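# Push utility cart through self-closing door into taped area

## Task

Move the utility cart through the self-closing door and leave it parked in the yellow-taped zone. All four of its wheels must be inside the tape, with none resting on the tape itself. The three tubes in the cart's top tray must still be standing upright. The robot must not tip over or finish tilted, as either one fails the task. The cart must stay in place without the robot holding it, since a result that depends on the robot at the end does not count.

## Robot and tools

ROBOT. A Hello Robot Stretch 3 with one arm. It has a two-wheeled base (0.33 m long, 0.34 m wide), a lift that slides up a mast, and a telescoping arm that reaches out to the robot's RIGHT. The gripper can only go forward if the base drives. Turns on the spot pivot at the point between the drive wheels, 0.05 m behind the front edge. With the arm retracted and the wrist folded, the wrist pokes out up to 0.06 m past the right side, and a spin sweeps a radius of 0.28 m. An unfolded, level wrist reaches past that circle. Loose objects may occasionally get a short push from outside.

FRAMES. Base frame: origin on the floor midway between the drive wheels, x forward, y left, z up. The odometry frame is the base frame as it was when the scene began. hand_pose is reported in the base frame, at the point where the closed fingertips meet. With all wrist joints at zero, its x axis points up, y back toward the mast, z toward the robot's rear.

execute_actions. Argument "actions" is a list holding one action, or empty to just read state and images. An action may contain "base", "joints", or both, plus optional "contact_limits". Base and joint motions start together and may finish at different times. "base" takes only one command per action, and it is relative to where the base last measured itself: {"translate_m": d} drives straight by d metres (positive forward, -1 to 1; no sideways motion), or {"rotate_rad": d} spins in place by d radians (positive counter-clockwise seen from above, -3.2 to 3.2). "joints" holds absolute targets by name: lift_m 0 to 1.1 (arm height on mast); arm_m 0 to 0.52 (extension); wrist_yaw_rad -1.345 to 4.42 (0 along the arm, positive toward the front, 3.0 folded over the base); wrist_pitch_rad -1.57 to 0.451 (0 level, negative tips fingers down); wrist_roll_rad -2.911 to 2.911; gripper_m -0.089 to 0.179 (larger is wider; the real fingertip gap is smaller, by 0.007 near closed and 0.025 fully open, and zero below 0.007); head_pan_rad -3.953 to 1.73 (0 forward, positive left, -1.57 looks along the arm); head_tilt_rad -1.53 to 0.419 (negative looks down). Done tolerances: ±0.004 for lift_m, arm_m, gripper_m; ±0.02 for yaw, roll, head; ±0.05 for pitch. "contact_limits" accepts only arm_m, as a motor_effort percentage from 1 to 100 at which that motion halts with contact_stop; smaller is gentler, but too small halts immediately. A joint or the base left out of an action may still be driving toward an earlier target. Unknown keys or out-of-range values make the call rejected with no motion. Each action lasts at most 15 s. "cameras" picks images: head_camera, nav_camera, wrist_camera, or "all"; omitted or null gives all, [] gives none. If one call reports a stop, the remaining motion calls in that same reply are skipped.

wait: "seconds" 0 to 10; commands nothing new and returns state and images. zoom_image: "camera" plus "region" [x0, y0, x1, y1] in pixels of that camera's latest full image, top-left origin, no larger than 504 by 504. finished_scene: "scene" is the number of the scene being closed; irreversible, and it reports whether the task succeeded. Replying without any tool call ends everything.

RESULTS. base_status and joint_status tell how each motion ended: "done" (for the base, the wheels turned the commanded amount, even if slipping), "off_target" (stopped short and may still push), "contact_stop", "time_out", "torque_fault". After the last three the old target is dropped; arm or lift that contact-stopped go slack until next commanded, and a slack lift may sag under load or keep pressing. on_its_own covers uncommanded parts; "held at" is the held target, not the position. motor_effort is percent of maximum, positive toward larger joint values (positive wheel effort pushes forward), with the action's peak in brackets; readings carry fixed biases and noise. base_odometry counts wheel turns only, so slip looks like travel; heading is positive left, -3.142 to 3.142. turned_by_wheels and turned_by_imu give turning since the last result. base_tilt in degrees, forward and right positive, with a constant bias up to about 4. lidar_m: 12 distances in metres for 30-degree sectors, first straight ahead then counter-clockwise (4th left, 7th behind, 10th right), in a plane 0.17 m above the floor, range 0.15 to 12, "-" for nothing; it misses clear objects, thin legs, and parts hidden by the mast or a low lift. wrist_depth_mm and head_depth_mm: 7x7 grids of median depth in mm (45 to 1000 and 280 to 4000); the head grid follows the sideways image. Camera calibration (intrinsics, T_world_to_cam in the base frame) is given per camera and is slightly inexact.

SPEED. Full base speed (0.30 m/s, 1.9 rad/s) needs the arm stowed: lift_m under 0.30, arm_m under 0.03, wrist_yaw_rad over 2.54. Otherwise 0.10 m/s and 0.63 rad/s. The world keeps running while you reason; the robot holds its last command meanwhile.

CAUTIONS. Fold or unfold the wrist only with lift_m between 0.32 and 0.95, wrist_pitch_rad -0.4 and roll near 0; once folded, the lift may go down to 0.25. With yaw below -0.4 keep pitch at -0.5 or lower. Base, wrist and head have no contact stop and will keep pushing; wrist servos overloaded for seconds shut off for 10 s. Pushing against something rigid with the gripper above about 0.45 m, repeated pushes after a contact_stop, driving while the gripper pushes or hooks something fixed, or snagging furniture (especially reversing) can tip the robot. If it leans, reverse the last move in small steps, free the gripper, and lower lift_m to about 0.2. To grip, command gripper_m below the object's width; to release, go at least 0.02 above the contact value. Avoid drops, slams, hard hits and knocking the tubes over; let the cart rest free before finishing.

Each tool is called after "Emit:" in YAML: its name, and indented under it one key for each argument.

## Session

Emit:
execute_actions:
  actions: []

Scene clock: 0.00 s.
base_odometry: x=+0.000 y=+0.000 heading=+0.000 (m, m, rad; odometry frame)
turned_by_wheels: +0.000 (rad since the last result)
turned_by_imu: +0.000 (rad since the last result)
base_tilt: forward=+0.5 right=+0.1 (deg)
lidar_m: 0.94 0.94 1.12 1.21 1.21 1.77 1.57 1.58 1.02 0.90 0.90 1.06
head_depth_mm: 969 971 976 982 983 986 992 / 948 947 950 956 960 965 968 / 923 927 930 934 940 941 944 / 904 907 911 915 918 916 923 / 883 887 890 892 897 899 902 / 866 869 870 874 879 883 882 / 846 849 852 855 857 862 861
base_status: not commanded
joint_positions: lift_m=+0.399 arm_m=+0.003 wrist_yaw_rad=+2.864 wrist_pitch_rad=-0.345 wrist_roll_rad=-0.014 gripper_m=+0.037 head_pan_rad=-0.010 head_tilt_rad=-0.016
joint_status: not commanded
motor_effort: left_wheel=+1 right_wheel=+0 lift_m=+21 arm_m=-1 wrist_yaw_rad=+0 wrist_pitch_rad=+8 wrist_roll_rad=+0 gripper_m=+1 head_pan_rad=+0 head_tilt_rad=+3 (%)
hand_pose: x=+0.0425 y=+0.0764 z=+0.4280 quat_wxyz=(+0.217, +0.702, +0.026, +0.678) (m; base frame)
wrist_depth_mm: - - - - - 965 758 / - - - - - 977 779 / - - - - - - 809 / - - - - - - 835 / - 825 863 845 857 865 818 / 665 698 - 696 736 715 718 / 580 - 594 603 598 611 610
pictures: head_camera (sideways: a quarter turn clockwise sets it upright), nav_camera (sideways: a quarter turn counterclockwise sets it upright), wrist_camera
camera_calibration (this result's frames):
head_camera: T_world_to_cam=[[-0.0325867, 0.0386266, -0.998722, 1.31959], [0.00902926, 0.999224, 0.0383514, -0.0480486], [0.999428, -0.00776798, -0.0329101, -0.00468963], [0, 0, 0, 1]] pos_world=[0.048122, -0.00299656, 1.3196]
nav_camera: T_world_to_cam=[[-0.0134611, -0.0164992, 0.999773, -1.26108], [-0.0176164, -0.999705, -0.0167353, 0.0736079], [0.999754, -0.0178377, 0.0131665, -0.0662104], [0, 0, 0, 1]] pos_world=[0.0505153, 0.0515982, 1.2629]
wrist_camera: T_world_to_cam=[[0.960241, -0.274152, 0.0527023, -0.0486104], [-0.0902827, -0.483589, -0.870626, 0.449727], [0.264171, 0.831253, -0.489114, 0.301548], [0, 0, 0, 1]] pos_world=[0.00761998, -0.0465068, 0.541597]
Images, in order (width x height): head_camera 896x504, nav_camera 672x504, wrist_camera 644x364.

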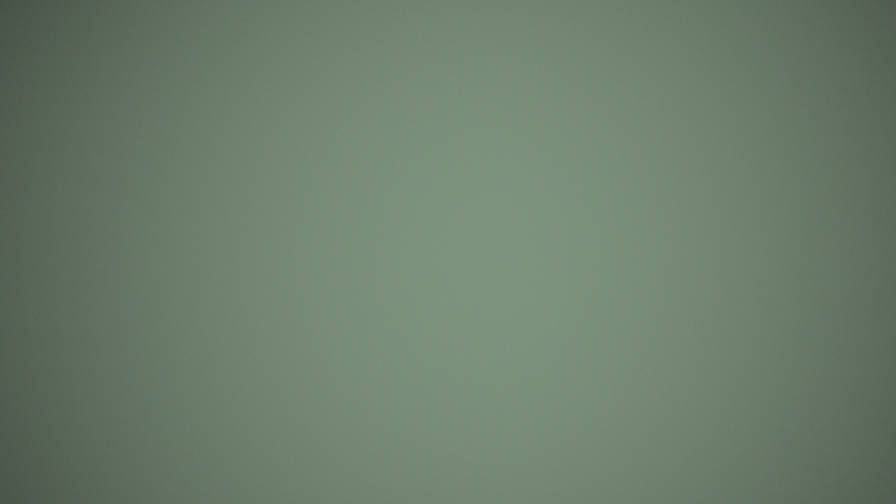

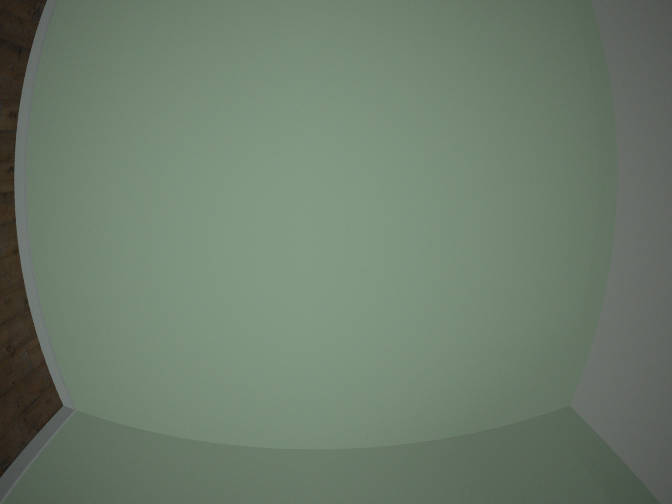

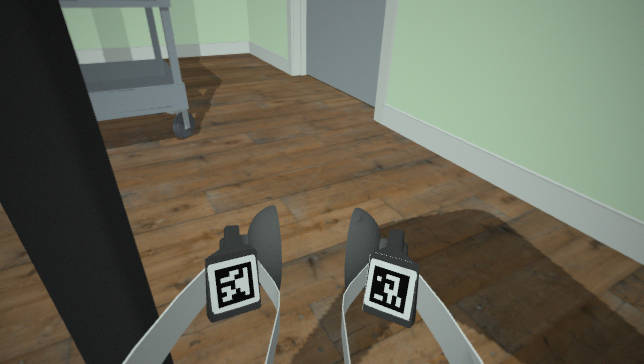

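Emit:
execute_actions:
  actions:
    - {"base":{"rotate_rad":1.42},"joints":{"head_tilt_rad":-0.6,"lift_m":0.29,"wrist_pitch_rad":-0.4}}
  cameras: ["head_camera","nav_camera"]

Emit:
execute_actions:
  actions:
    - {"base":{"translate_m":0.8},"joints":{"head_tilt_rad":-0.9,"head_pan_rad":0.4}}
  cameras: ["head_camera","nav_camera"]

Scene clock: 8.63 s.
base_odometry: x=+0.000 y=+0.000 heading=+1.420 (m, m, rad; odometry frame)
turned_by_wheels: +1.420 (rad since the last result)
turned_by_imu: +1.408 (rad since the last result)
base_tilt: forward=+0.6 right=+0.1 (deg)
lidar_m: 1.22 1.21 1.95 1.58 1.58 1.12 0.91 0.90 0.99 0.95 0.94 1.04
head_depth_mm: 1353 1452 1458 1554 1622 1412 1193 / 1576 1723 1871 2006 1737 1417 1199 / 1825 2041 2249 2237 1751 1434 1213 / 2180 2441 2715 2273 1758 1435 1208 / 2498 2745 2921 2286 1759 1444 1219 / 2401 2639 1731 1529 1682 1453 1224 / 2268 1272 1340 1542 1636 1457 1230
base_status: done
joint_positions: lift_m=+0.290 arm_m=+0.003 wrist_yaw_rad=+2.864 wrist_pitch_rad=-0.414 wrist_roll_rad=-0.014 gripper_m=+0.037 head_pan_rad=-0.010 head_tilt_rad=-0.593
joint_status: all done
motor_effort: left_wheel=-1(8) right_wheel=+4(13) lift_m=+17(19) arm_m=-1(1) wrist_yaw_rad=+1(1) wrist_pitch_rad=+8(8) wrist_roll_rad=+0(0) gripper_m=-1(0) head_pan_rad=+0(1) head_tilt_rad=-4(37) (%)
hand_pose: x=+0.0404 y=+0.0686 z=+0.3038 quat_wxyz=(+0.240, +0.700, +0.050, +0.671) (m; base frame)
wrist_depth_mm: - - - - - - - / - - - - - - - / - 907 945 963 967 995 - / - 722 735 753 752 768 767 / 575 601 617 615 636 626 631 / 501 - - 519 535 531 528 / 454 - - 451 450 460 463
pictures: head_camera (sideways: a quarter turn clockwise sets it upright), nav_camera (sideways: a quarter turn counterclockwise sets it upright)
camera_calibration (this result's frames):
head_camera: T_world_to_cam=[[-0.572491, 0.0440179, -0.818728, 1.08785], [0.0301138, 0.999013, 0.0326537, -0.040732], [0.819358, -0.0059611, -0.573252, 0.69964], [0, 0, 0, 1]] pos_world=[0.0507579, -0.00302252, 1.29306]
nav_camera: T_world_to_cam=[[0.534521, -0.0219715, 0.844869, -1.06204], [-0.0255078, -0.999626, -0.00985819, 0.0646925], [0.84477, -0.0162813, -0.534882, 0.648032], [0, 0, 0, 1]] pos_world=[0.0218977, 0.0518844, 1.24455]
Images, in order (width x height): head_camera 896x504, nav_camera 672x504.

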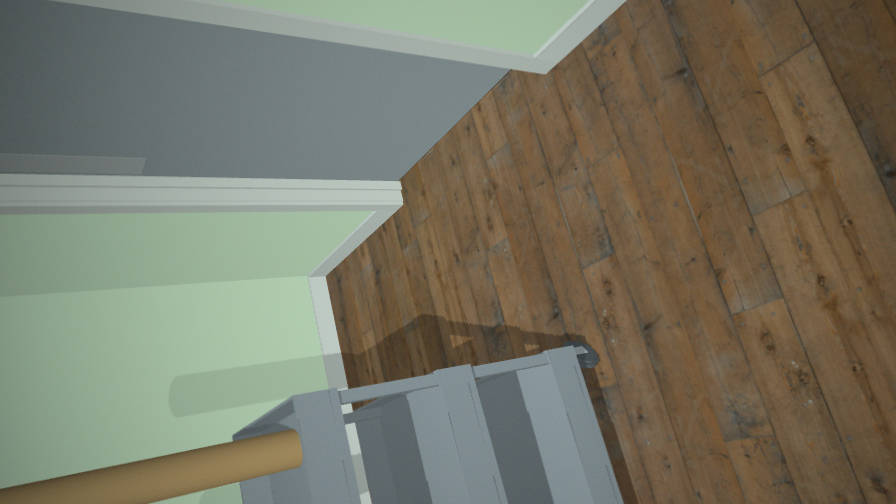

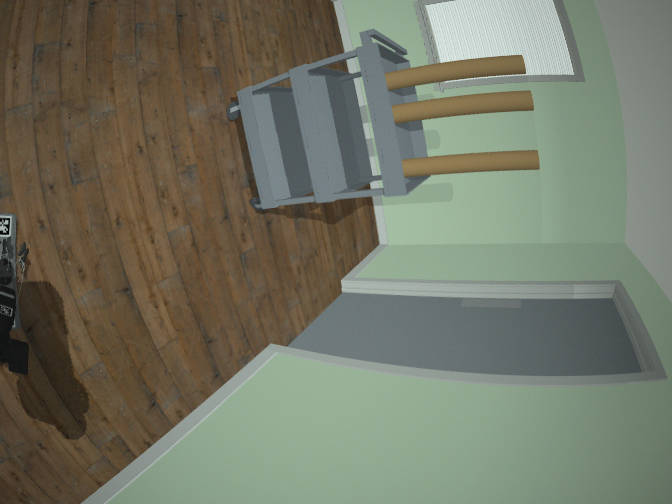

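Scene clock: 13.10 s.
base_odometry: x=+0.120 y=+0.791 heading=+1.420 (m, m, rad; odometry frame)
turned_by_wheels: +0.000 (rad since the last result)
turned_by_imu: +0.000 (rad since the last result)
base_tilt: forward=+0.6 right=+0.2 (deg)
lidar_m: 1.26 0.48 0.51 0.79 1.86 2.04 1.66 1.61 0.82 0.66 0.66 0.72
head_depth_mm: 1872 2087 1872 1600 1377 1219 1088 / 1864 2126 1907 1606 1388 1223 1093 / 1872 2146 1910 1621 1397 1234 1103 / 1876 2155 1927 1622 1404 1235 1101 / 1889 912 1008 970 1175 1215 1108 / 612 681 739 972 952 1225 1110 / 580 893 749 978 957 1228 1115
base_status: done
joint_positions: lift_m=+0.290 arm_m=+0.003 wrist_yaw_rad=+2.864 wrist_pitch_rad=-0.414 wrist_roll_rad=-0.014 gripper_m=+0.037 head_pan_rad=+0.393 head_tilt_rad=-0.890
joint_status: all done
motor_effort: left_wheel=-1(5) right_wheel=+4(11) lift_m=+18(17) arm_m=-1(1) wrist_yaw_rad=+0(0) wrist_pitch_rad=+8(8) wrist_roll_rad=+0(0) gripper_m=+0(0) head_pan_rad=+5(39) head_tilt_rad=-5(29) (%)
hand_pose: x=+0.0403 y=+0.0686 z=+0.3037 quat_wxyz=(+0.240, +0.700, +0.050, +0.671) (m; base frame)
wrist_depth_mm: - - - - - - - / - - - 809 873 825 754 / - 916 933 907 612 504 727 / - 728 731 741 763 546 778 / 573 599 628 614 630 601 631 / 506 - - 523 536 525 537 / 456 - - 449 447 460 464
pictures: head_camera (sideways: a quarter turn clockwise sets it upright), nav_camera (sideways: a quarter turn counterclockwise sets it upright)
camera_calibration (this result's frames):
head_camera: T_world_to_cam=[[-0.741839, -0.265999, -0.615564, 0.82411], [-0.355984, 0.934148, 0.0253436, -0.0288486], [0.568286, 0.237932, -0.787679, 0.980068], [0, 0, 0, 1]] pos_world=[0.0441281, 0.0129719, 1.28]
nav_camera: T_world_to_cam=[[0.706863, 0.274956, 0.651724, -0.811351], [0.36643, -0.930433, -0.00489096, 0.055832], [0.60504, 0.242268, -0.758441, 0.940292], [0, 0, 0, 1]] pos_world=[-0.0158592, 0.0472309, 1.24221]
Images, in order (width x height): head_camera 896x504, nav_camera 672x504.

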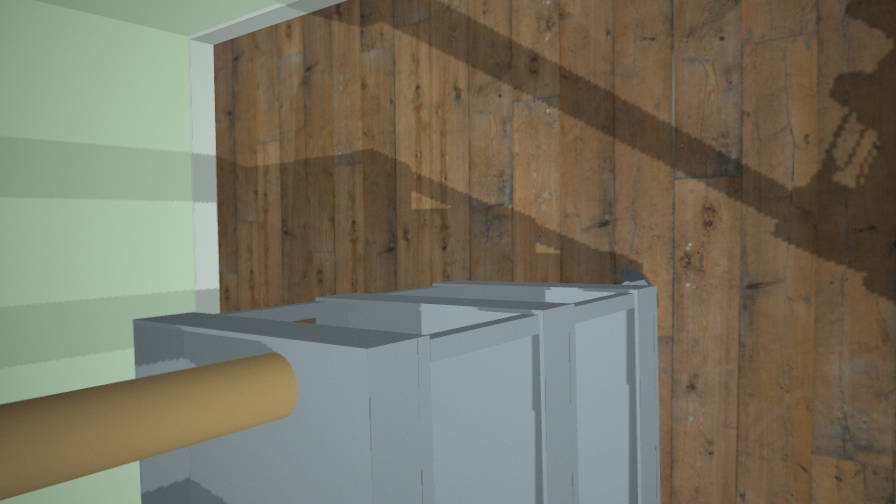

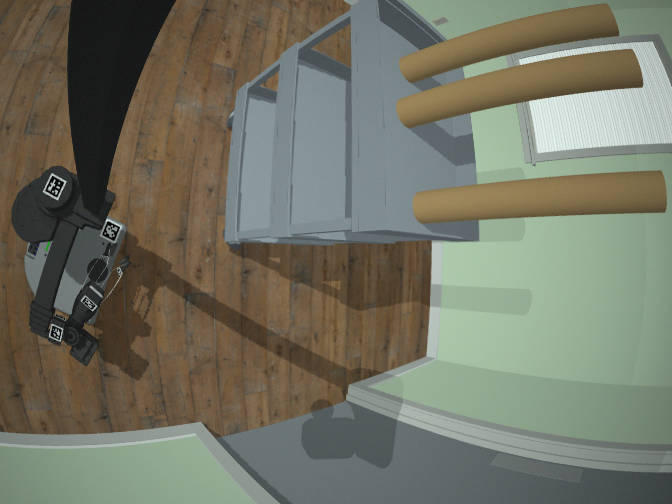

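Emit:
execute_actions:
  actions:
    - {"base":{"translate_m":0.7}}
  cameras: []

Emit:
execute_actions:
  actions:
    - {"base":{"rotate_rad":2.15},"joints":{"head_tilt_rad":-1.2,"head_pan_rad":-0.2}}
  cameras: []

Emit:
execute_actions:
  actions:
    - {"joints":{"lift_m":0.388,"wrist_yaw_rad":1.7,"wrist_pitch_rad":0}}
  cameras: []

Emit:
execute_actions:
  actions:
    - {"joints":{"wrist_roll_rad":-1.57,"gripper_m":0.17}}

Scene clock: 27.17 s.
base_odometry: x=+0.226 y=+1.483 heading=+1.420 (m, m, rad; odometry frame)
turned_by_wheels: +0.000 (rad since the last result)
turned_by_imu: +0.000 (rad since the last result)
base_tilt: forward=+0.5 right=+0.2 (deg)
lidar_m: 0.73 1.45 0.46 0.37 0.36 0.40 2.32 1.00 0.49 0.48 0.49 0.54
head_depth_mm: 1252 1364 1374 1385 1337 1220 1086 / 1284 1496 1758 1608 1388 1221 1093 / 1284 1506 1770 1619 1395 1225 1098 / 1295 1507 1785 1620 1404 1235 1100 / 1291 1515 1790 1633 1414 1242 1105 / 1293 1507 1810 1651 1426 1241 1111 / 1295 1512 1813 1650 1427 1249 1001
base_status: done
joint_positions: lift_m=+0.290 arm_m=+0.003 wrist_yaw_rad=+2.864 wrist_pitch_rad=-0.414 wrist_roll_rad=-0.014 gripper_m=+0.037 head_pan_rad=+0.393 head_tilt_rad=-0.890
joint_status: not commanded
motor_effort: left_wheel=-2(4) right_wheel=+2(13) lift_m=+18(18) arm_m=-1(0) wrist_yaw_rad=+1(0) wrist_pitch_rad=+9(9) wrist_roll_rad=+0(0) gripper_m=+1(0) head_pan_rad=+5(5) head_tilt_rad=-5(4) (%)
hand_pose: x=+0.0403 y=+0.0686 z=+0.3037 quat_wxyz=(+0.240, +0.700, +0.050, +0.670) (m; base frame)
wrist_depth_mm: - - - - - - - / - 827 724 - - - - / - 596 504 915 985 989 - / - 436 523 750 760 752 776 / 375 603 628 612 626 626 627 / 409 - - 519 541 527 537 / 436 - - 451 447 458 460
pictures: none
No camera images: the call's "cameras" was empty. Leave "cameras" out to get every camera's image.

Scene clock: 29.90 s.
base_odometry: x=+0.226 y=+1.483 heading=-2.714 (m, m, rad; odometry frame)
turned_by_wheels: +2.150 (rad since the last result)
turned_by_imu: +2.129 (rad since the last result)
base_tilt: forward=+0.5 right=+0.1 (deg)
lidar_m: 0.36 2.38 2.30 0.90 0.48 0.49 0.49 0.55 0.74 1.45 0.44 0.36
head_depth_mm: 657 596 721 1301 1249 1158 1080 / 436 589 888 1111 1250 - - / 398 498 888 1149 1250 1189 - / 639 597 893 1134 1259 1202 - / 670 606 899 969 1264 1186 - / 662 607 605 1354 1263 1181 1122 / 1769 1584 1473 1374 1261 1186 1107
base_status: done
joint_positions: lift_m=+0.290 arm_m=+0.003 wrist_yaw_rad=+2.864 wrist_pitch_rad=-0.414 wrist_roll_rad=-0.014 gripper_m=+0.037 head_pan_rad=-0.193 head_tilt_rad=-1.186
joint_status: all done
motor_effort: left_wheel=-2(7) right_wheel=+4(15) lift_m=+18(18) arm_m=-1(1) wrist_yaw_rad=+1(1) wrist_pitch_rad=+8(9) wrist_roll_rad=+0(1) gripper_m=+0(0) head_pan_rad=-4(47) head_tilt_rad=-7(29) (%)
hand_pose: x=+0.0403 y=+0.0685 z=+0.3037 quat_wxyz=(+0.240, +0.700, +0.050, +0.670) (m; base frame)
wrist_depth_mm: - 952 - - - - - / - 968 - - - - - / - 874 924 950 942 978 - / - 732 730 745 749 771 774 / 524 607 623 609 629 624 632 / 507 - - 521 540 528 518 / 453 - - 452 451 460 463
pictures: none
No camera images: the call's "cameras" was empty. Leave "cameras" out to get every camera's image.

Scene clock: 31.63 s.
base_odometry: x=+0.226 y=+1.483 heading=-2.714 (m, m, rad; odometry frame)
turned_by_wheels: +0.000 (rad since the last result)
turned_by_imu: +0.000 (rad since the last result)
base_tilt: forward=+0.7 right=+0.2 (deg)
lidar_m: 0.36 2.37 2.30 0.90 0.48 0.49 0.49 0.55 0.74 1.45 0.44 0.36
head_depth_mm: 658 596 718 1298 1244 1184 1070 / 436 589 887 1113 1250 - - / 398 499 890 1147 1258 1191 - / 638 596 892 1140 1257 1197 - / 668 605 899 969 1259 1186 - / 662 609 606 1350 1269 1183 1126 / 1783 1588 1475 1371 1273 1181 1111
base_status: not commanded
joint_positions: lift_m=+0.388 arm_m=+0.003 wrist_yaw_rad=+1.703 wrist_pitch_rad=-0.024 wrist_roll_rad=-0.014 gripper_m=+0.037 head_pan_rad=-0.193 head_tilt_rad=-1.186
joint_status: all done
motor_effort: left_wheel=-2(2) right_wheel=+3(4) lift_m=+24(24) arm_m=-1(1) wrist_yaw_rad=-1(3) wrist_pitch_rad=+14(15) wrist_roll_rad=-1(0) gripper_m=+1(1) head_pan_rad=-4(5) head_tilt_rad=-7(7) (%)
hand_pose: x=+0.2320 y=-0.1141 z=+0.4964 quat_wxyz=(+0.476, +0.533, -0.456, +0.530) (m; base frame)
wrist_depth_mm: - - - - - - - / - - - - - - - / - 330 517 754 814 766 - / - 334 304 277 256 236 222 / - 371 324 290 261 243 227 / - 972 - 771 861 789 235 / 837 846 607 634 628 679 262
pictures: none
No camera images: the call's "cameras" was empty. Leave "cameras" out to get every camera's image.

Scene clock: 33.43 s.
base_odometry: x=+0.226 y=+1.483 heading=-2.714 (m, m, rad; odometry frame)
turned_by_wheels: +0.000 (rad since the last result)
turned_by_imu: +0.000 (rad since the last result)
base_tilt: forward=+0.7 right=+0.1 (deg)
lidar_m: 0.36 2.38 2.31 0.90 0.48 0.49 0.49 0.55 0.74 1.45 0.44 0.36
head_depth_mm: 656 595 721 1295 1247 1182 1068 / 436 591 887 1112 1260 - - / 397 497 890 1142 1245 - - / 638 596 891 1138 1257 1197 - / 668 605 895 970 1263 1192 - / 662 608 606 1356 1269 1183 1124 / 1775 1585 1471 1371 1276 1185 1112
base_status: not commanded
joint_positions: lift_m=+0.388 arm_m=+0.003 wrist_yaw_rad=+1.702 wrist_pitch_rad=-0.024 wrist_roll_rad=-1.570 gripper_m=+0.170 head_pan_rad=-0.193 head_tilt_rad=-1.186
joint_status: all done
motor_effort: left_wheel=-1(2) right_wheel=+4(4) lift_m=+24(24) arm_m=-2(1) wrist_yaw_rad=-2(1) wrist_pitch_rad=+14(14) wrist_roll_rad=-1(2) gripper_m=+1(83) head_pan_rad=-5(4) head_tilt_rad=-7(7) (%)
hand_pose: x=+0.2320 y=-0.1139 z=+0.4965 quat_wxyz=(+0.659, +0.008, +0.009, +0.752) (m; base frame)
wrist_depth_mm: 402 844 - 298 - - 334 / 444 588 - 293 - 574 347 / 443 634 883 286 - 527 347 / 445 642 895 282 - 520 347 / 435 695 - 277 - 570 346 / - 694 865 271 - 605 327 / 459 604 - 268 - 555 321
pictures: head_camera (sideways: a quarter turn clockwise sets it upright), nav_camera (sideways: a quarter turn counterclockwise sets it upright), wrist_camera
camera_calibration (this result's frames):
head_camera: T_world_to_cam=[[-0.907874, 0.216577, -0.358969, 0.490875], [0.226086, 0.973979, 0.0158325, -0.0200088], [0.353057, -0.066784, -0.933215, 1.17052], [0, 0, 0, 1]] pos_world=[0.0369172, -0.00865213, 1.26887]
nav_camera: T_world_to_cam=[[0.895282, -0.192038, 0.401985, -0.487163], [-0.209942, -0.977714, 0.000497114, 0.0523324], [0.39293, -0.0848387, -0.915646, 1.14593], [0, 0, 0, 1]] pos_world=[-0.00313372, 0.0548312, 1.24507]
wrist_camera: T_world_to_cam=[[0.00167397, 0.0342084, 0.999413, -0.498787], [-0.0337887, -0.998842, 0.0342455, -0.0866251], [0.999428, -0.0338262, -0.000516176, -0.068529], [0, 0, 0, 1]] pos_world=[0.0663977, -0.0717801, 0.501426]
Images, in order (width x height): head_camera 896x504, nav_camera 672x504, wrist_camera 644x364.

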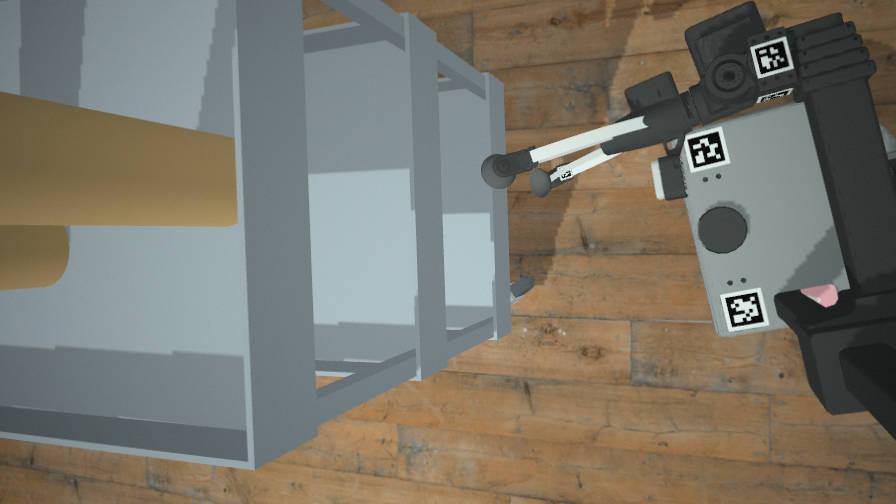

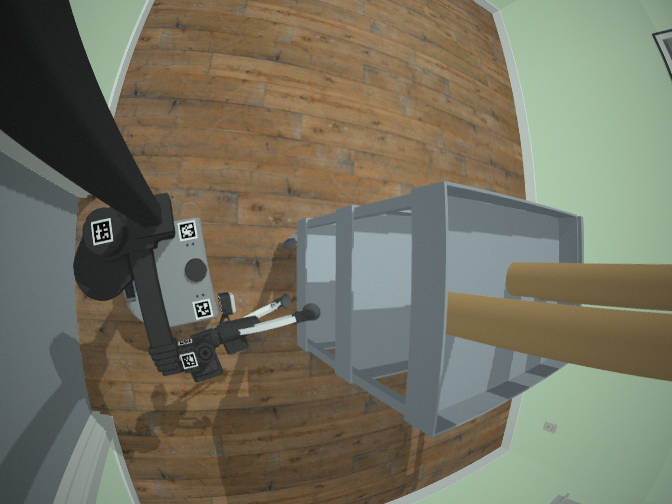

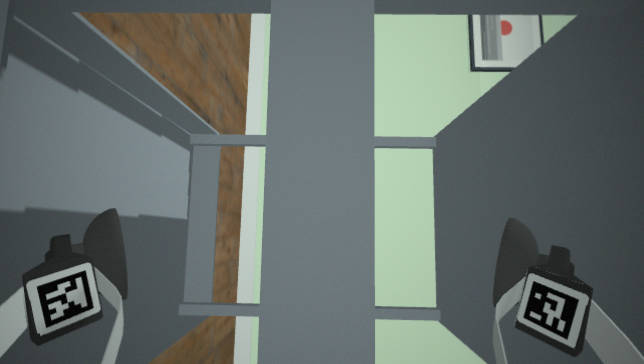

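Emit:
execute_actions:
  actions:
    - {"base":{"translate_m":0.133}}
  cameras: []

Emit:
execute_actions:
  actions:
    - {"joints":{"gripper_m":0.048}}
  cameras: ["wrist_camera"]

Emit:
execute_actions:
  actions:
    - {"base":{"translate_m":-0.32}}
  cameras: ["nav_camera"]

Emit:
execute_actions:
  actions:
    - {"base":{"translate_m":-0.3},"joints":{"head_pan_rad":-1.8}}
  cameras: ["nav_camera"]

Scene clock: 48.57 s.
base_odometry: x=+0.105 y=+1.428 heading=-2.714 (m, m, rad; odometry frame)
turned_by_wheels: +0.000 (rad since the last result)
turned_by_imu: +0.000 (rad since the last result)
base_tilt: forward=+0.6 right=+0.2 (deg)
lidar_m: 0.23 0.26 2.28 1.19 0.64 0.58 0.62 0.70 1.01 1.48 0.28 0.23
head_depth_mm: - 337 546 819 1224 1186 1067 / - 322 430 821 1125 - - / 521 586 502 820 1220 - - / 554 602 553 825 1135 1197 - / 668 606 554 533 1229 1187 - / 652 593 550 530 1268 1182 1125 / 1812 1625 1472 1370 1274 1186 1108
base_status: done
joint_positions: lift_m=+0.388 arm_m=+0.003 wrist_yaw_rad=+1.702 wrist_pitch_rad=-0.024 wrist_roll_rad=-1.570 gripper_m=+0.170 head_pan_rad=-0.193 head_tilt_rad=-1.186
joint_status: not commanded
motor_effort: left_wheel=-3(5) right_wheel=+3(9) lift_m=+24(24) arm_m=-2(1) wrist_yaw_rad=-2(3) wrist_pitch_rad=+14(14) wrist_roll_rad=+0(0) gripper_m=+0(1) head_pan_rad=-5(5) head_tilt_rad=-8(6) (%)
hand_pose: x=+0.2320 y=-0.1139 z=+0.4965 quat_wxyz=(+0.659, +0.008, +0.009, +0.752) (m; base frame)
wrist_depth_mm: 400 887 162 160 - - 368 / 430 849 158 157 - - 348 / 442 617 155 154 154 523 348 / 445 641 152 151 151 521 346 / 436 687 149 148 149 561 345 / - 695 147 145 146 607 329 / 465 642 143 142 143 553 322
pictures: none
No camera images: the call's "cameras" was empty. Leave "cameras" out to get every camera's image.

Scene clock: 50.27 s.
base_odometry: x=+0.105 y=+1.428 heading=-2.714 (m, m, rad; odometry frame)
turned_by_wheels: +0.000 (rad since the last result)
turned_by_imu: +0.000 (rad since the last result)
base_tilt: forward=+0.6 right=+0.2 (deg)
lidar_m: 0.23 0.26 2.28 1.19 0.64 0.58 0.62 0.70 1.01 1.48 0.28 0.23
head_depth_mm: - 327 539 819 1219 1187 1069 / - 322 425 820 1124 - - / 527 586 512 822 1212 - - / 562 600 552 528 1122 1196 - / 669 606 553 528 1227 1188 - / 652 593 546 531 1268 1185 1125 / 1803 1630 1490 1368 1274 1187 1113
base_status: not commanded
joint_positions: lift_m=+0.388 arm_m=+0.003 wrist_yaw_rad=+1.699 wrist_pitch_rad=-0.024 wrist_roll_rad=-1.570 gripper_m=+0.049 head_pan_rad=-0.193 head_tilt_rad=-1.186
joint_status: all done
motor_effort: left_wheel=-2(2) right_wheel=-2(3) lift_m=+24(24) arm_m=-1(1) wrist_yaw_rad=+1(2) wrist_pitch_rad=+14(14) wrist_roll_rad=-1(1) gripper_m=-20(94) head_pan_rad=-5(5) head_tilt_rad=-8(9) (%)
hand_pose: x=+0.2321 y=-0.1147 z=+0.4964 quat_wxyz=(+0.660, +0.008, +0.009, +0.751) (m; base frame)
wrist_depth_mm: 400 909 157 156 156 - 369 / 430 838 154 153 154 - 350 / 444 630 152 150 151 531 348 / 443 636 149 148 148 526 346 / 444 601 145 145 145 522 346 / 446 - 144 143 142 484 348 / 418 629 141 140 141 564 343
pictures: wrist_camera
camera_calibration (this result's frames):
wrist_camera: T_world_to_cam=[[0.00180225, 0.0342676, 0.999411, -0.498775], [-0.0369163, -0.998729, 0.0343108, -0.0867082], [0.999317, -0.0369564, -0.00053493, -0.0689835], [0, 0, 0, 1]] pos_world=[0.0666344, -0.0720556, 0.501419]
Images, in order (width x height): wrist_camera 644x364.

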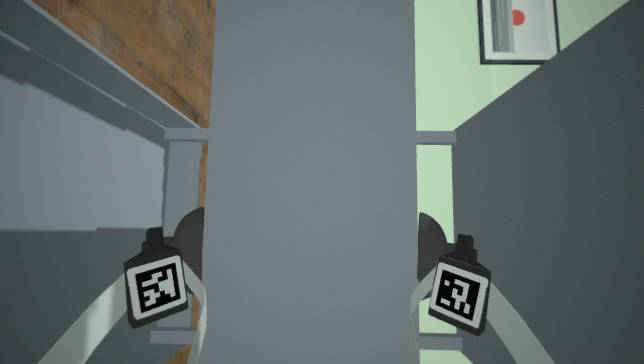

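Scene clock: 54.50 s.
base_odometry: x=+0.396 y=+1.560 heading=-2.714 (m, m, rad; odometry frame)
turned_by_wheels: +0.000 (rad since the last result)
turned_by_imu: +0.000 (rad since the last result)
base_tilt: forward=+0.6 right=+0.2 (deg)
lidar_m: 0.23 0.25 2.35 0.50 0.37 0.31 0.31 0.35 0.57 1.41 0.28 0.23
head_depth_mm: - 332 545 817 1224 1185 1068 / - 318 424 819 1134 - - / 535 584 497 527 1220 - - / 528 597 552 526 1126 1197 - / 669 605 554 529 1220 1186 - / 653 599 551 530 1274 1180 1122 / 1806 1634 1469 1369 1272 1183 1112
base_status: done
joint_positions: lift_m=+0.388 arm_m=+0.003 wrist_yaw_rad=+1.699 wrist_pitch_rad=-0.024 wrist_roll_rad=-1.570 gripper_m=+0.049 head_pan_rad=-0.193 head_tilt_rad=-1.186
joint_status: not commanded
motor_effort: left_wheel=-1(9) right_wheel=+0(12) lift_m=+24(24) arm_m=-1(1) wrist_yaw_rad=+0(22) wrist_pitch_rad=+14(14) wrist_roll_rad=-1(1) gripper_m=-22(21) head_pan_rad=-4(4) head_tilt_rad=-8(6) (%)
hand_pose: x=+0.2321 y=-0.1148 z=+0.4964 quat_wxyz=(+0.660, +0.008, +0.009, +0.751) (m; base frame)
wrist_depth_mm: 397 903 152 152 152 - 367 / 438 614 150 150 150 - 350 / 444 636 149 148 148 525 349 / 441 640 147 146 146 524 348 / 447 603 145 145 144 524 345 / 447 - 143 142 142 485 345 / 419 620 142 141 140 559 345
pictures: nav_camera (sideways: a quarter turn counterclockwise sets it upright)
camera_calibration (this result's frames):
nav_camera: T_world_to_cam=[[0.895286, -0.192038, 0.401975, -0.487151], [-0.209942, -0.977714, 0.000497307, 0.0523322], [0.392921, -0.0848368, -0.91565, 1.14593], [0, 0, 0, 1]] pos_world=[-0.00313431, 0.0548314, 1.24507]
Images, in order (width x height): nav_camera 672x504.

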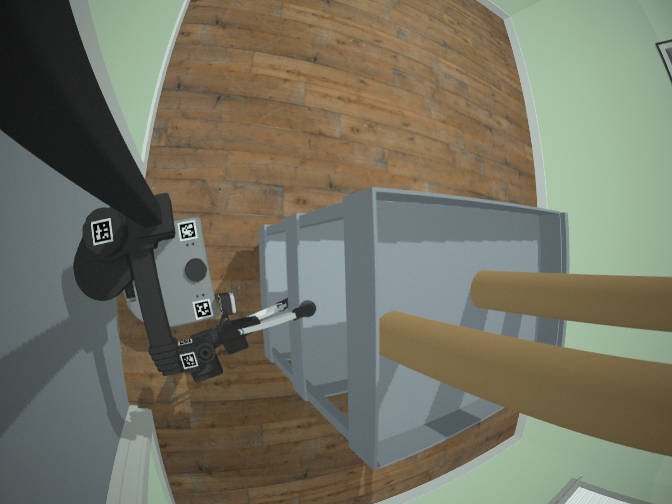

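Scene clock: 58.43 s.
base_odometry: x=+0.669 y=+1.685 heading=-2.714 (m, m, rad; odometry frame)
turned_by_wheels: +0.000 (rad since the last result)
turned_by_imu: +0.001 (rad since the last result)
base_tilt: forward=+0.6 right=+0.2 (deg)
lidar_m: 0.23 0.26 0.35 0.26 0.24 0.24 0.30 0.64 0.50 0.49 0.28 0.23
head_depth_mm: 1441 1594 1454 1345 1251 1186 - / 1435 1595 1460 1347 1264 - - / 546 1539 1430 1340 - - 1074 / 500 640 857 1301 - 1157 1089 / 524 1550 1456 1364 1282 1176 1101 / 1423 1606 1489 1373 1099 1018 1003 / 1411 1603 1492 836 794 737 686
base_status: done
joint_positions: lift_m=+0.388 arm_m=+0.003 wrist_yaw_rad=+1.697 wrist_pitch_rad=-0.025 wrist_roll_rad=-1.570 gripper_m=+0.049 head_pan_rad=-1.793 head_tilt_rad=-1.187
joint_status: all done
motor_effort: left_wheel=-1(40) right_wheel=-8(51) lift_m=+23(24) arm_m=-1(1) wrist_yaw_rad=+2(2) wrist_pitch_rad=+14(14) wrist_roll_rad=+0(0) gripper_m=-20(21) head_pan_rad=-4(57) head_tilt_rad=-6(7) (%)
hand_pose: x=+0.2321 y=-0.1152 z=+0.4963 quat_wxyz=(+0.661, +0.009, +0.009, +0.750) (m; base frame)
wrist_depth_mm: 396 887 158 157 157 - 369 / 430 838 155 153 154 - 350 / 442 616 151 150 150 524 349 / 442 641 148 148 148 529 348 / 445 600 145 145 145 522 346 / 447 - 143 142 142 487 344 / 421 638 140 140 140 562 345
pictures: nav_camera (sideways: a quarter turn counterclockwise sets it upright)
camera_calibration (this result's frames):
nav_camera: T_world_to_cam=[[-0.218371, -0.889592, 0.401174, -0.479314], [-0.971114, 0.238614, 0.000513392, 0.0569544], [-0.0961823, -0.389474, -0.916002, 1.14937], [0, 0, 0, 1]] pos_world=[0.0611903, 0.00766578, 1.24508]
Images, in order (width x height): nav_camera 672x504.

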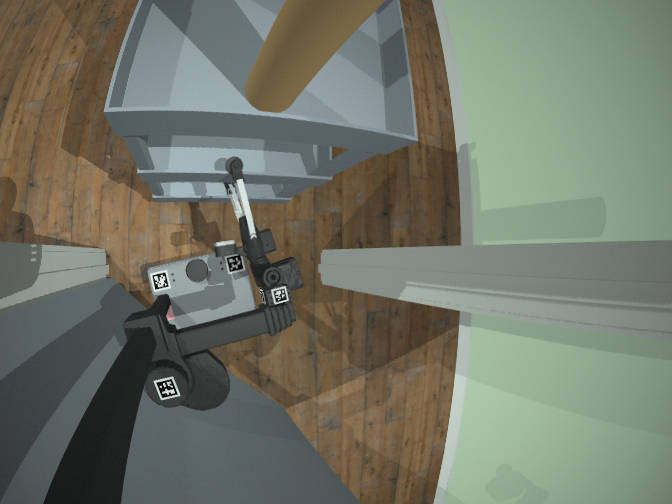

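Emit:
execute_actions:
  actions:
    - {"base":{"rotate_rad":-0.15},"joints":{"wrist_yaw_rad":1.82}}
  cameras: []

Emit:
execute_actions:
  actions:
    - {"base":{"translate_m":-0.5},"joints":{"head_pan_rad":-2.5,"head_tilt_rad":-0.9}}

Scene clock: 64.53 s.
base_odometry: x=+0.669 y=+1.685 heading=-2.863 (m, m, rad; odometry frame)
turned_by_wheels: -0.149 (rad since the last result)
turned_by_imu: -0.148 (rad since the last result)
base_tilt: forward=+0.6 right=+0.1 (deg)
lidar_m: 0.21 0.22 0.38 0.28 0.25 0.25 0.29 0.52 1.38 0.49 0.28 0.22
head_depth_mm: 1540 1589 1450 1346 1246 1175 - / 1508 1596 1454 1345 1262 - - / 1474 1596 1471 1352 - - 1077 / 1363 1557 967 1322 - 1158 1089 / 498 619 829 1326 1267 1171 1093 / 495 670 1479 1362 1098 1001 750 / 1350 1583 1489 1375 789 737 696
base_status: done
joint_positions: lift_m=+0.388 arm_m=+0.003 wrist_yaw_rad=+1.832 wrist_pitch_rad=-0.025 wrist_roll_rad=-1.570 gripper_m=+0.049 head_pan_rad=-1.793 head_tilt_rad=-1.187
joint_status: all done
on_its_own: right_wheel is at rest, and its effort (-22) is outside its rest range (-18 to +18)
motor_effort: left_wheel=+5(8) right_wheel=-22(35) lift_m=+23(23) arm_m=-1(2) wrist_yaw_rad=-10(30) wrist_pitch_rad=+14(14) wrist_roll_rad=+0(0) gripper_m=-20(19) head_pan_rad=-4(4) head_tilt_rad=-7(7) (%)
hand_pose: x=+0.2255 y=-0.0814 z=+0.4963 quat_wxyz=(+0.609, +0.008, +0.010, +0.793) (m; base frame)
wrist_depth_mm: 397 896 158 157 157 - 368 / 435 851 154 153 154 - 348 / 440 619 152 151 151 530 349 / 444 638 149 148 148 520 348 / 447 596 146 145 145 521 346 / 445 - 143 143 142 485 346 / 417 652 141 140 141 564 344
pictures: none
No camera images: the call's "cameras" was empty. Leave "cameras" out to get every camera's image.

Scene clock: 70.63 s.
base_odometry: x=+1.149 y=+1.822 heading=-2.863 (m, m, rad; odometry frame)
turned_by_wheels: +0.000 (rad since the last result)
turned_by_imu: +0.000 (rad since the last result)
base_tilt: forward=+0.6 right=+0.1 (deg)
lidar_m: 0.23 0.26 0.23 0.20 0.20 0.24 1.67 1.76 1.34 1.32 0.27 0.23
head_depth_mm: 1588 1796 1856 1579 1364 1214 - / 1708 1960 1874 1588 1383 1220 - / 1839 2097 1878 1620 1388 1226 - / 1808 2092 1897 1604 1391 1243 - / 1607 1839 1917 1616 1400 1235 - / 1456 1637 1834 1628 1409 1245 1106 / 1323 1478 1673 1637 1411 1247 1111
base_status: done
joint_positions: lift_m=+0.388 arm_m=+0.003 wrist_yaw_rad=+1.727 wrist_pitch_rad=-0.024 wrist_roll_rad=-1.570 gripper_m=+0.049 head_pan_rad=-2.493 head_tilt_rad=-0.902
joint_status: all done
on_its_own: wrist_yaw_rad is held at +1.723, not at your +1.820, by its stall guard, which is not easing now
motor_effort: left_wheel=+3(7) right_wheel=-8(36) lift_m=+23(24) arm_m=-1(1) wrist_yaw_rad=-2(29) wrist_pitch_rad=+14(14) wrist_roll_rad=+0(0) gripper_m=-20(21) head_pan_rad=-5(51) head_tilt_rad=+2(24) (%)
hand_pose: x=+0.2311 y=-0.1078 z=+0.4963 quat_wxyz=(+0.650, +0.008, +0.009, +0.760) (m; base frame)
wrist_depth_mm: 483 895 165 163 - - - / 425 890 159 158 - - 350 / 442 599 155 154 155 530 347 / 446 644 150 150 151 528 348 / 446 599 145 145 146 525 347 / 445 - 143 141 141 486 345 / 419 664 138 138 139 563 345
pictures: head_camera (sideways: a quarter turn clockwise sets it upright), nav_camera (sideways: a quarter turn counterclockwise sets it upright), wrist_camera
camera_calibration (this result's frames):
head_camera: T_world_to_cam=[[0.656586, 0.44967, -0.605551, 0.802533], [0.580451, -0.813912, 0.024977, -0.0340832], [-0.481633, -0.367892, -0.795415, 0.99653], [0, 0, 0, 1]] pos_world=[-0.0271866, -0.0220001, 1.27948]
nav_camera: T_world_to_cam=[[-0.620848, -0.449766, 0.642073, -0.790677], [-0.589823, 0.807519, -0.00466617, 0.0613725], [-0.516388, -0.381607, -0.766629, 0.95778], [0, 0, 0, 1]] pos_world=[0.0398944, -0.0396838, 1.24222]
wrist_camera: T_world_to_cam=[[0.0016572, 0.0344172, 0.999406, -0.498816], [-0.00964481, -0.999361, 0.0344316, -0.0862821], [0.999952, -0.00969614, -0.0013242, -0.0645282], [0, 0, 0, 1]] pos_world=[0.0645196, -0.0696847, 0.501405]
Images, in order (width x height): head_camera 896x504, nav_camera 672x504, wrist_camera 644x364.

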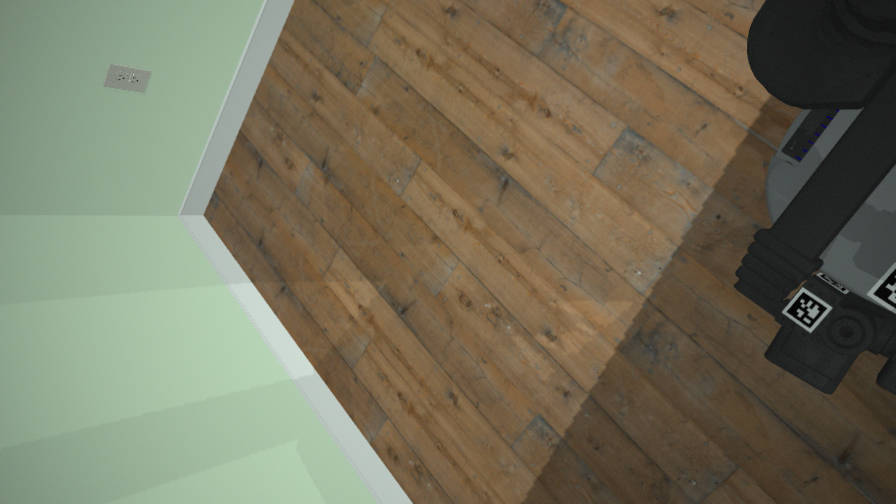

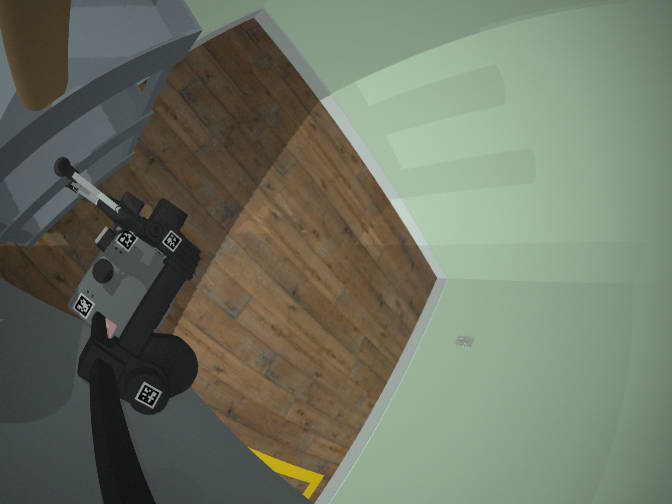

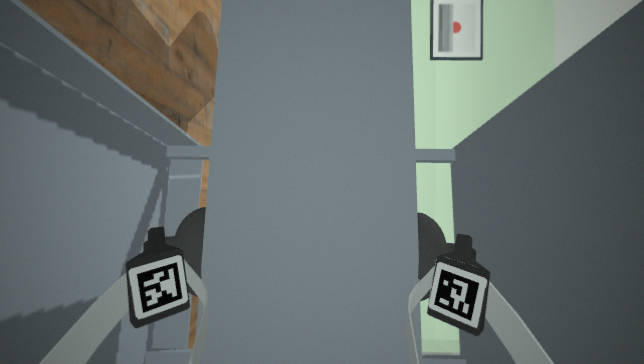

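Emit:
execute_actions:
  actions:
    - {"base":{"rotate_rad":-0.15},"joints":{"wrist_yaw_rad":1.86,"head_pan_rad":-0.3,"head_tilt_rad":-1.1}}
  cameras: ["nav_camera"]

Emit:
execute_actions:
  actions:
    - {"base":{"translate_m":-0.2}}
  cameras: ["nav_camera"]

Scene clock: 77.37 s.
base_odometry: x=+1.149 y=+1.822 heading=-3.013 (m, m, rad; odometry frame)
turned_by_wheels: -0.150 (rad since the last result)
turned_by_imu: -0.148 (rad since the last result)
base_tilt: forward=+0.5 right=+0.1 (deg)
lidar_m: 0.21 0.22 0.27 0.22 0.22 0.24 0.37 1.70 1.41 1.32 0.28 0.21
head_depth_mm: 686 628 578 544 1244 1185 - / 1969 654 591 538 839 1196 - / - 297 372 485 823 1181 - / - 294 350 465 803 1164 - / 465 548 599 539 792 1154 1109 / 447 606 602 541 582 1175 938 / 736 683 606 543 512 1070 701
base_status: done
joint_positions: lift_m=+0.388 arm_m=+0.003 wrist_yaw_rad=+1.859 wrist_pitch_rad=-0.024 wrist_roll_rad=-1.569 gripper_m=+0.049 head_pan_rad=-0.307 head_tilt_rad=-1.087
joint_status: all done
motor_effort: left_wheel=+5(13) right_wheel=-14(23) lift_m=+23(23) arm_m=-1(1) wrist_yaw_rad=+1(37) wrist_pitch_rad=+14(14) wrist_roll_rad=-1(1) gripper_m=-21(20) head_pan_rad=+5(56) head_tilt_rad=-7(25) (%)
hand_pose: x=+0.2236 y=-0.0747 z=+0.4963 quat_wxyz=(+0.598, +0.008, +0.010, +0.801) (m; base frame)
wrist_depth_mm: 482 904 165 163 - - - / 426 901 160 158 - - 348 / 441 599 156 153 155 526 347 / 447 633 152 150 151 523 349 / 445 598 147 146 146 523 344 / 443 - 143 142 142 486 345 / 413 664 140 139 140 565 343
pictures: nav_camera (sideways: a quarter turn counterclockwise sets it upright)
camera_calibration (this result's frames):
nav_camera: T_world_to_cam=[[0.825399, -0.279335, 0.490601, -0.602163], [-0.319857, -0.947465, -0.00132439, 0.0553743], [0.465197, -0.155829, -0.871383, 1.08797], [0, 0, 0, 1]] pos_world=[0.00861399, 0.0537985, 1.24354]
Images, in order (width x height): nav_camera 672x504.

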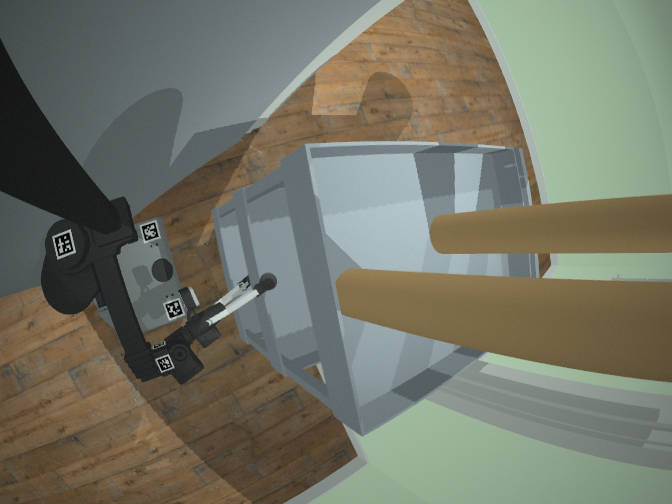

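Scene clock: 80.30 s.
base_odometry: x=+1.348 y=+1.848 heading=-3.012 (m, m, rad; odometry frame)
turned_by_wheels: +0.000 (rad since the last result)
turned_by_imu: +0.000 (rad since the last result)
base_tilt: forward=+0.5 right=+0.2 (deg)
lidar_m: 0.22 0.24 0.24 0.21 0.21 0.23 1.48 1.50 1.42 1.33 0.28 0.22
head_depth_mm: 727 635 588 537 1229 1187 - / - 636 582 539 837 1204 - / - 298 360 473 831 1179 - / - 315 415 508 815 1165 - / 465 569 599 538 809 1161 1105 / 735 680 603 540 695 1184 857 / 738 672 594 527 1147 903 636
base_status: done
joint_positions: lift_m=+0.388 arm_m=+0.003 wrist_yaw_rad=+1.790 wrist_pitch_rad=-0.024 wrist_roll_rad=-1.569 gripper_m=+0.049 head_pan_rad=-0.307 head_tilt_rad=-1.087
joint_status: not commanded
on_its_own: wrist_yaw_rad is held at +1.804, not at your +1.860, by its stall guard, which is not easing now
motor_effort: left_wheel=+2(3) right_wheel=-10(26) lift_m=+23(23) arm_m=-1(1) wrist_yaw_rad=+11(33) wrist_pitch_rad=+14(14) wrist_roll_rad=-1(0) gripper_m=-21(20) head_pan_rad=+5(5) head_tilt_rad=-7(7) (%)
hand_pose: x=+0.2281 y=-0.0919 z=+0.4963 quat_wxyz=(+0.625, +0.008, +0.010, +0.780) (m; base frame)
wrist_depth_mm: 484 892 165 162 - - - / 424 900 160 158 - - 350 / 445 608 155 154 155 525 349 / 440 642 152 150 151 521 347 / 442 599 147 147 147 520 346 / 448 - 144 143 143 483 346 / 419 669 140 140 140 561 345
pictures: nav_camera (sideways: a quarter turn counterclockwise sets it upright)
camera_calibration (this result's frames):
nav_camera: T_world_to_cam=[[0.825544, -0.279122, 0.490477, -0.602003], [-0.319589, -0.947555, -0.00132178, 0.0553693], [0.465123, -0.15566, -0.871453, 1.08807], [0, 0, 0, 1]] pos_world=[0.00859086, 0.0538017, 1.24354]
Images, in order (width x height): nav_camera 672x504.

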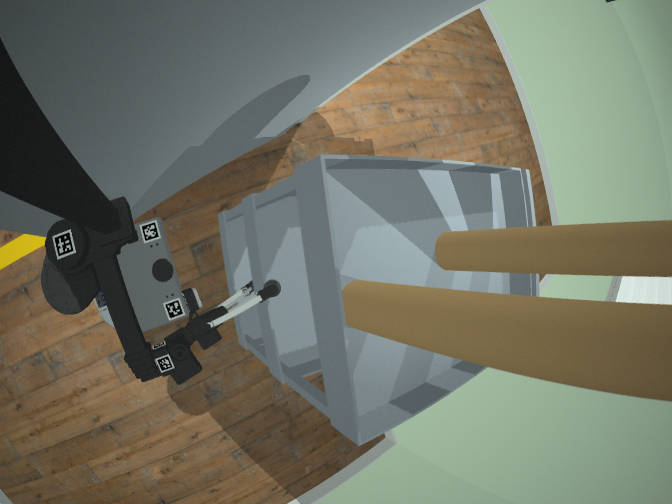

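Emit:
execute_actions:
  actions:
    - {"base":{"translate_m":-0.12},"joints":{"wrist_yaw_rad":1.77,"head_pan_rad":-0.6,"head_tilt_rad":-0.8}}
  cameras: ["nav_camera","head_camera"]

Scene clock: 88.33 s.
base_odometry: x=+1.467 y=+1.864 heading=-3.012 (m, m, rad; odometry frame)
turned_by_wheels: +0.000 (rad since the last result)
turned_by_imu: +0.000 (rad since the last result)
base_tilt: forward=+0.6 right=+0.1 (deg)
lidar_m: 0.22 0.24 0.22 0.19 0.19 1.44 1.36 1.38 1.43 1.34 0.28 0.22
head_depth_mm: 1084 1310 1610 1733 577 1260 1106 / 983 1153 1400 623 560 799 1090 / 898 1039 1174 659 563 775 1025 / 833 958 752 379 468 499 897 / - - 289 326 418 486 725 / - - 293 609 571 492 693 / - 464 522 610 574 494 449
base_status: done
joint_positions: lift_m=+0.388 arm_m=+0.003 wrist_yaw_rad=+1.731 wrist_pitch_rad=-0.024 wrist_roll_rad=-1.569 gripper_m=+0.049 head_pan_rad=-0.593 head_tilt_rad=-0.804
joint_status: wrist_yaw_rad off_target (ended at +1.731, target +1.770); the others done
on_its_own: wrist_yaw_rad is held at +1.725, not at your +1.770, by its stall guard, which is not easing now
motor_effort: left_wheel=+3(3) right_wheel=-7(28) lift_m=+23(23) arm_m=-1(1) wrist_yaw_rad=-4(28) wrist_pitch_rad=+14(14) wrist_roll_rad=-1(1) gripper_m=-20(22) head_pan_rad=-4(33) head_tilt_rad=+2(26) (%)
hand_pose: x=+0.2309 y=-0.1068 z=+0.4964 quat_wxyz=(+0.648, +0.008, +0.009, +0.761) (m; base frame)
wrist_depth_mm: 400 907 152 150 150 - 350 / 445 604 150 149 149 - 350 / 445 635 148 147 147 530 348 / 445 647 146 146 146 527 349 / 445 604 145 144 144 527 346 / 449 - 143 143 142 481 344 / 420 604 142 141 141 556 345
pictures: head_camera (sideways: a quarter turn clockwise sets it upright), nav_camera (sideways: a quarter turn counterclockwise sets it upright)
camera_calibration (this result's frames):
head_camera: T_world_to_cam=[[-0.585113, 0.440414, -0.680939, 0.908337], [0.580352, 0.813894, 0.027725, -0.0376636], [0.566422, -0.378962, -0.731815, 0.907436], [0, 0, 0, 1]] pos_world=[0.0393466, -0.0255073, 1.28364]
nav_camera: T_world_to_cam=[[0.570779, -0.404631, 0.714483, -0.892302], [-0.572978, -0.819546, -0.00639649, 0.0635231], [0.58814, -0.405732, -0.699624, 0.863903], [0, 0, 0, 1]] pos_world=[0.0376086, 0.04152, 1.24235]
Images, in order (width x height): head_camera 896x504, nav_camera 672x504.

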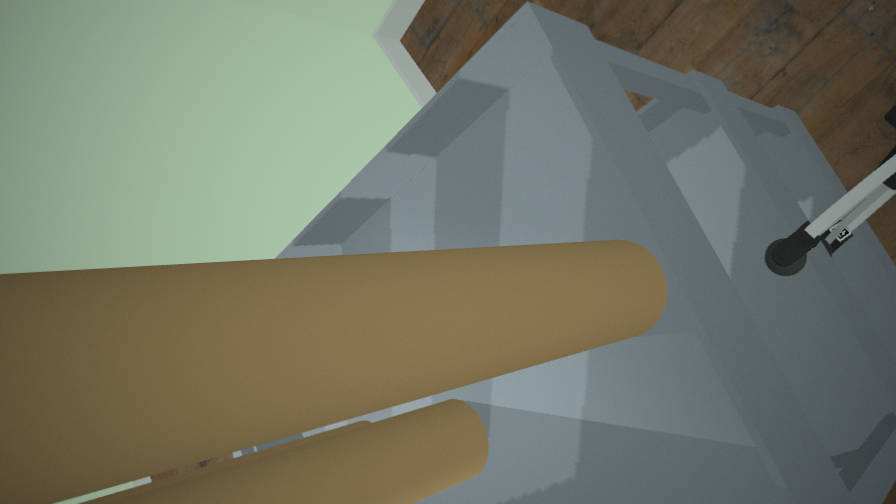

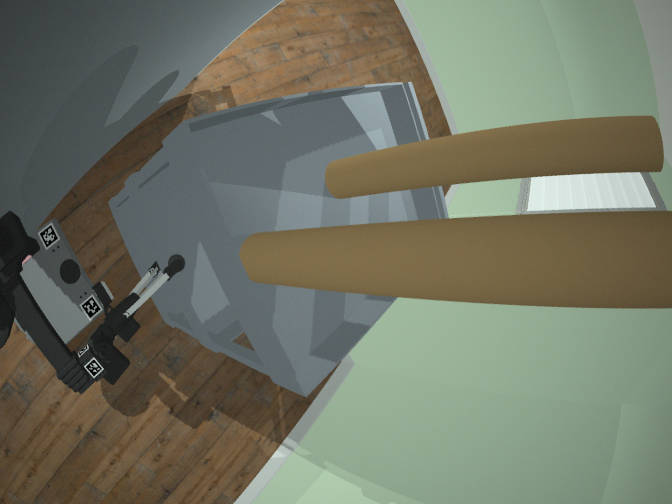

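Emit:
execute_actions:
  actions:
    - {"base":{"translate_m":-0.3},"joints":{"wrist_yaw_rad":1.73,"head_pan_rad":0.7,"head_tilt_rad":-1.2}}
  cameras: ["nav_camera"]

Scene clock: 97.30 s.
base_odometry: x=+1.764 y=+1.903 heading=-3.012 (m, m, rad; odometry frame)
turned_by_wheels: +0.000 (rad since the last result)
turned_by_imu: +0.000 (rad since the last result)
base_tilt: forward=+0.5 right=+0.2 (deg)
lidar_m: 0.22 0.24 1.40 2.39 1.64 1.13 1.06 1.08 1.39 1.36 0.30 0.23
head_depth_mm: 1726 1584 533 503 779 1052 1087 / - 304 484 510 811 1168 - / 1248 1416 442 633 1107 1188 - / 345 1554 1473 1358 1254 - - / 1477 1610 1476 1361 1266 - - / 1621 1619 1483 1366 1268 - - / 1724 1614 1489 1370 1272 1222 -
base_status: done
joint_positions: lift_m=+0.388 arm_m=+0.003 wrist_yaw_rad=+1.668 wrist_pitch_rad=-0.024 wrist_roll_rad=-1.572 gripper_m=+0.049 head_pan_rad=+0.693 head_tilt_rad=-1.186
joint_status: wrist_yaw_rad off_target (ended at +1.668, target +1.730); the others done
on_its_own: wrist_yaw_rad is held at +1.667, not at your +1.730, by its stall guard, which is not easing now
motor_effort: left_wheel=+2(6) right_wheel=-7(22) lift_m=+23(23) arm_m=-2(2) wrist_yaw_rad=-1(46) wrist_pitch_rad=+14(14) wrist_roll_rad=+1(1) gripper_m=-20(20) head_pan_rad=+4(57) head_tilt_rad=-8(34) (%)
hand_pose: x=+0.2330 y=-0.1227 z=+0.4964 quat_wxyz=(+0.672, +0.007, +0.010, +0.741) (m; base frame)
wrist_depth_mm: 409 884 144 143 143 - 353 / 444 618 145 144 144 528 349 / 446 635 146 145 145 531 347 / 441 635 146 146 145 527 348 / 447 601 147 147 146 525 346 / 445 - 148 148 147 484 346 / 421 913 149 148 148 - 344
pictures: nav_camera (sideways: a quarter turn counterclockwise sets it upright)
camera_calibration (this result's frames):
nav_camera: T_world_to_cam=[[0.714666, 0.572285, 0.402173, -0.486306], [0.624894, -0.78071, 0.000493338, 0.0472448], [0.314263, 0.250963, -0.915564, 1.1463], [0, 0, 0, 1]] pos_world=[-0.042215, 0.0275124, 1.24506]
Images, in order (width x height): nav_camera 672x504.

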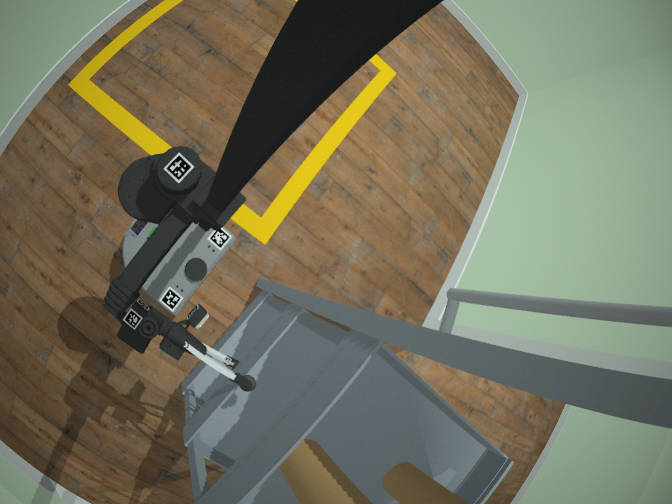

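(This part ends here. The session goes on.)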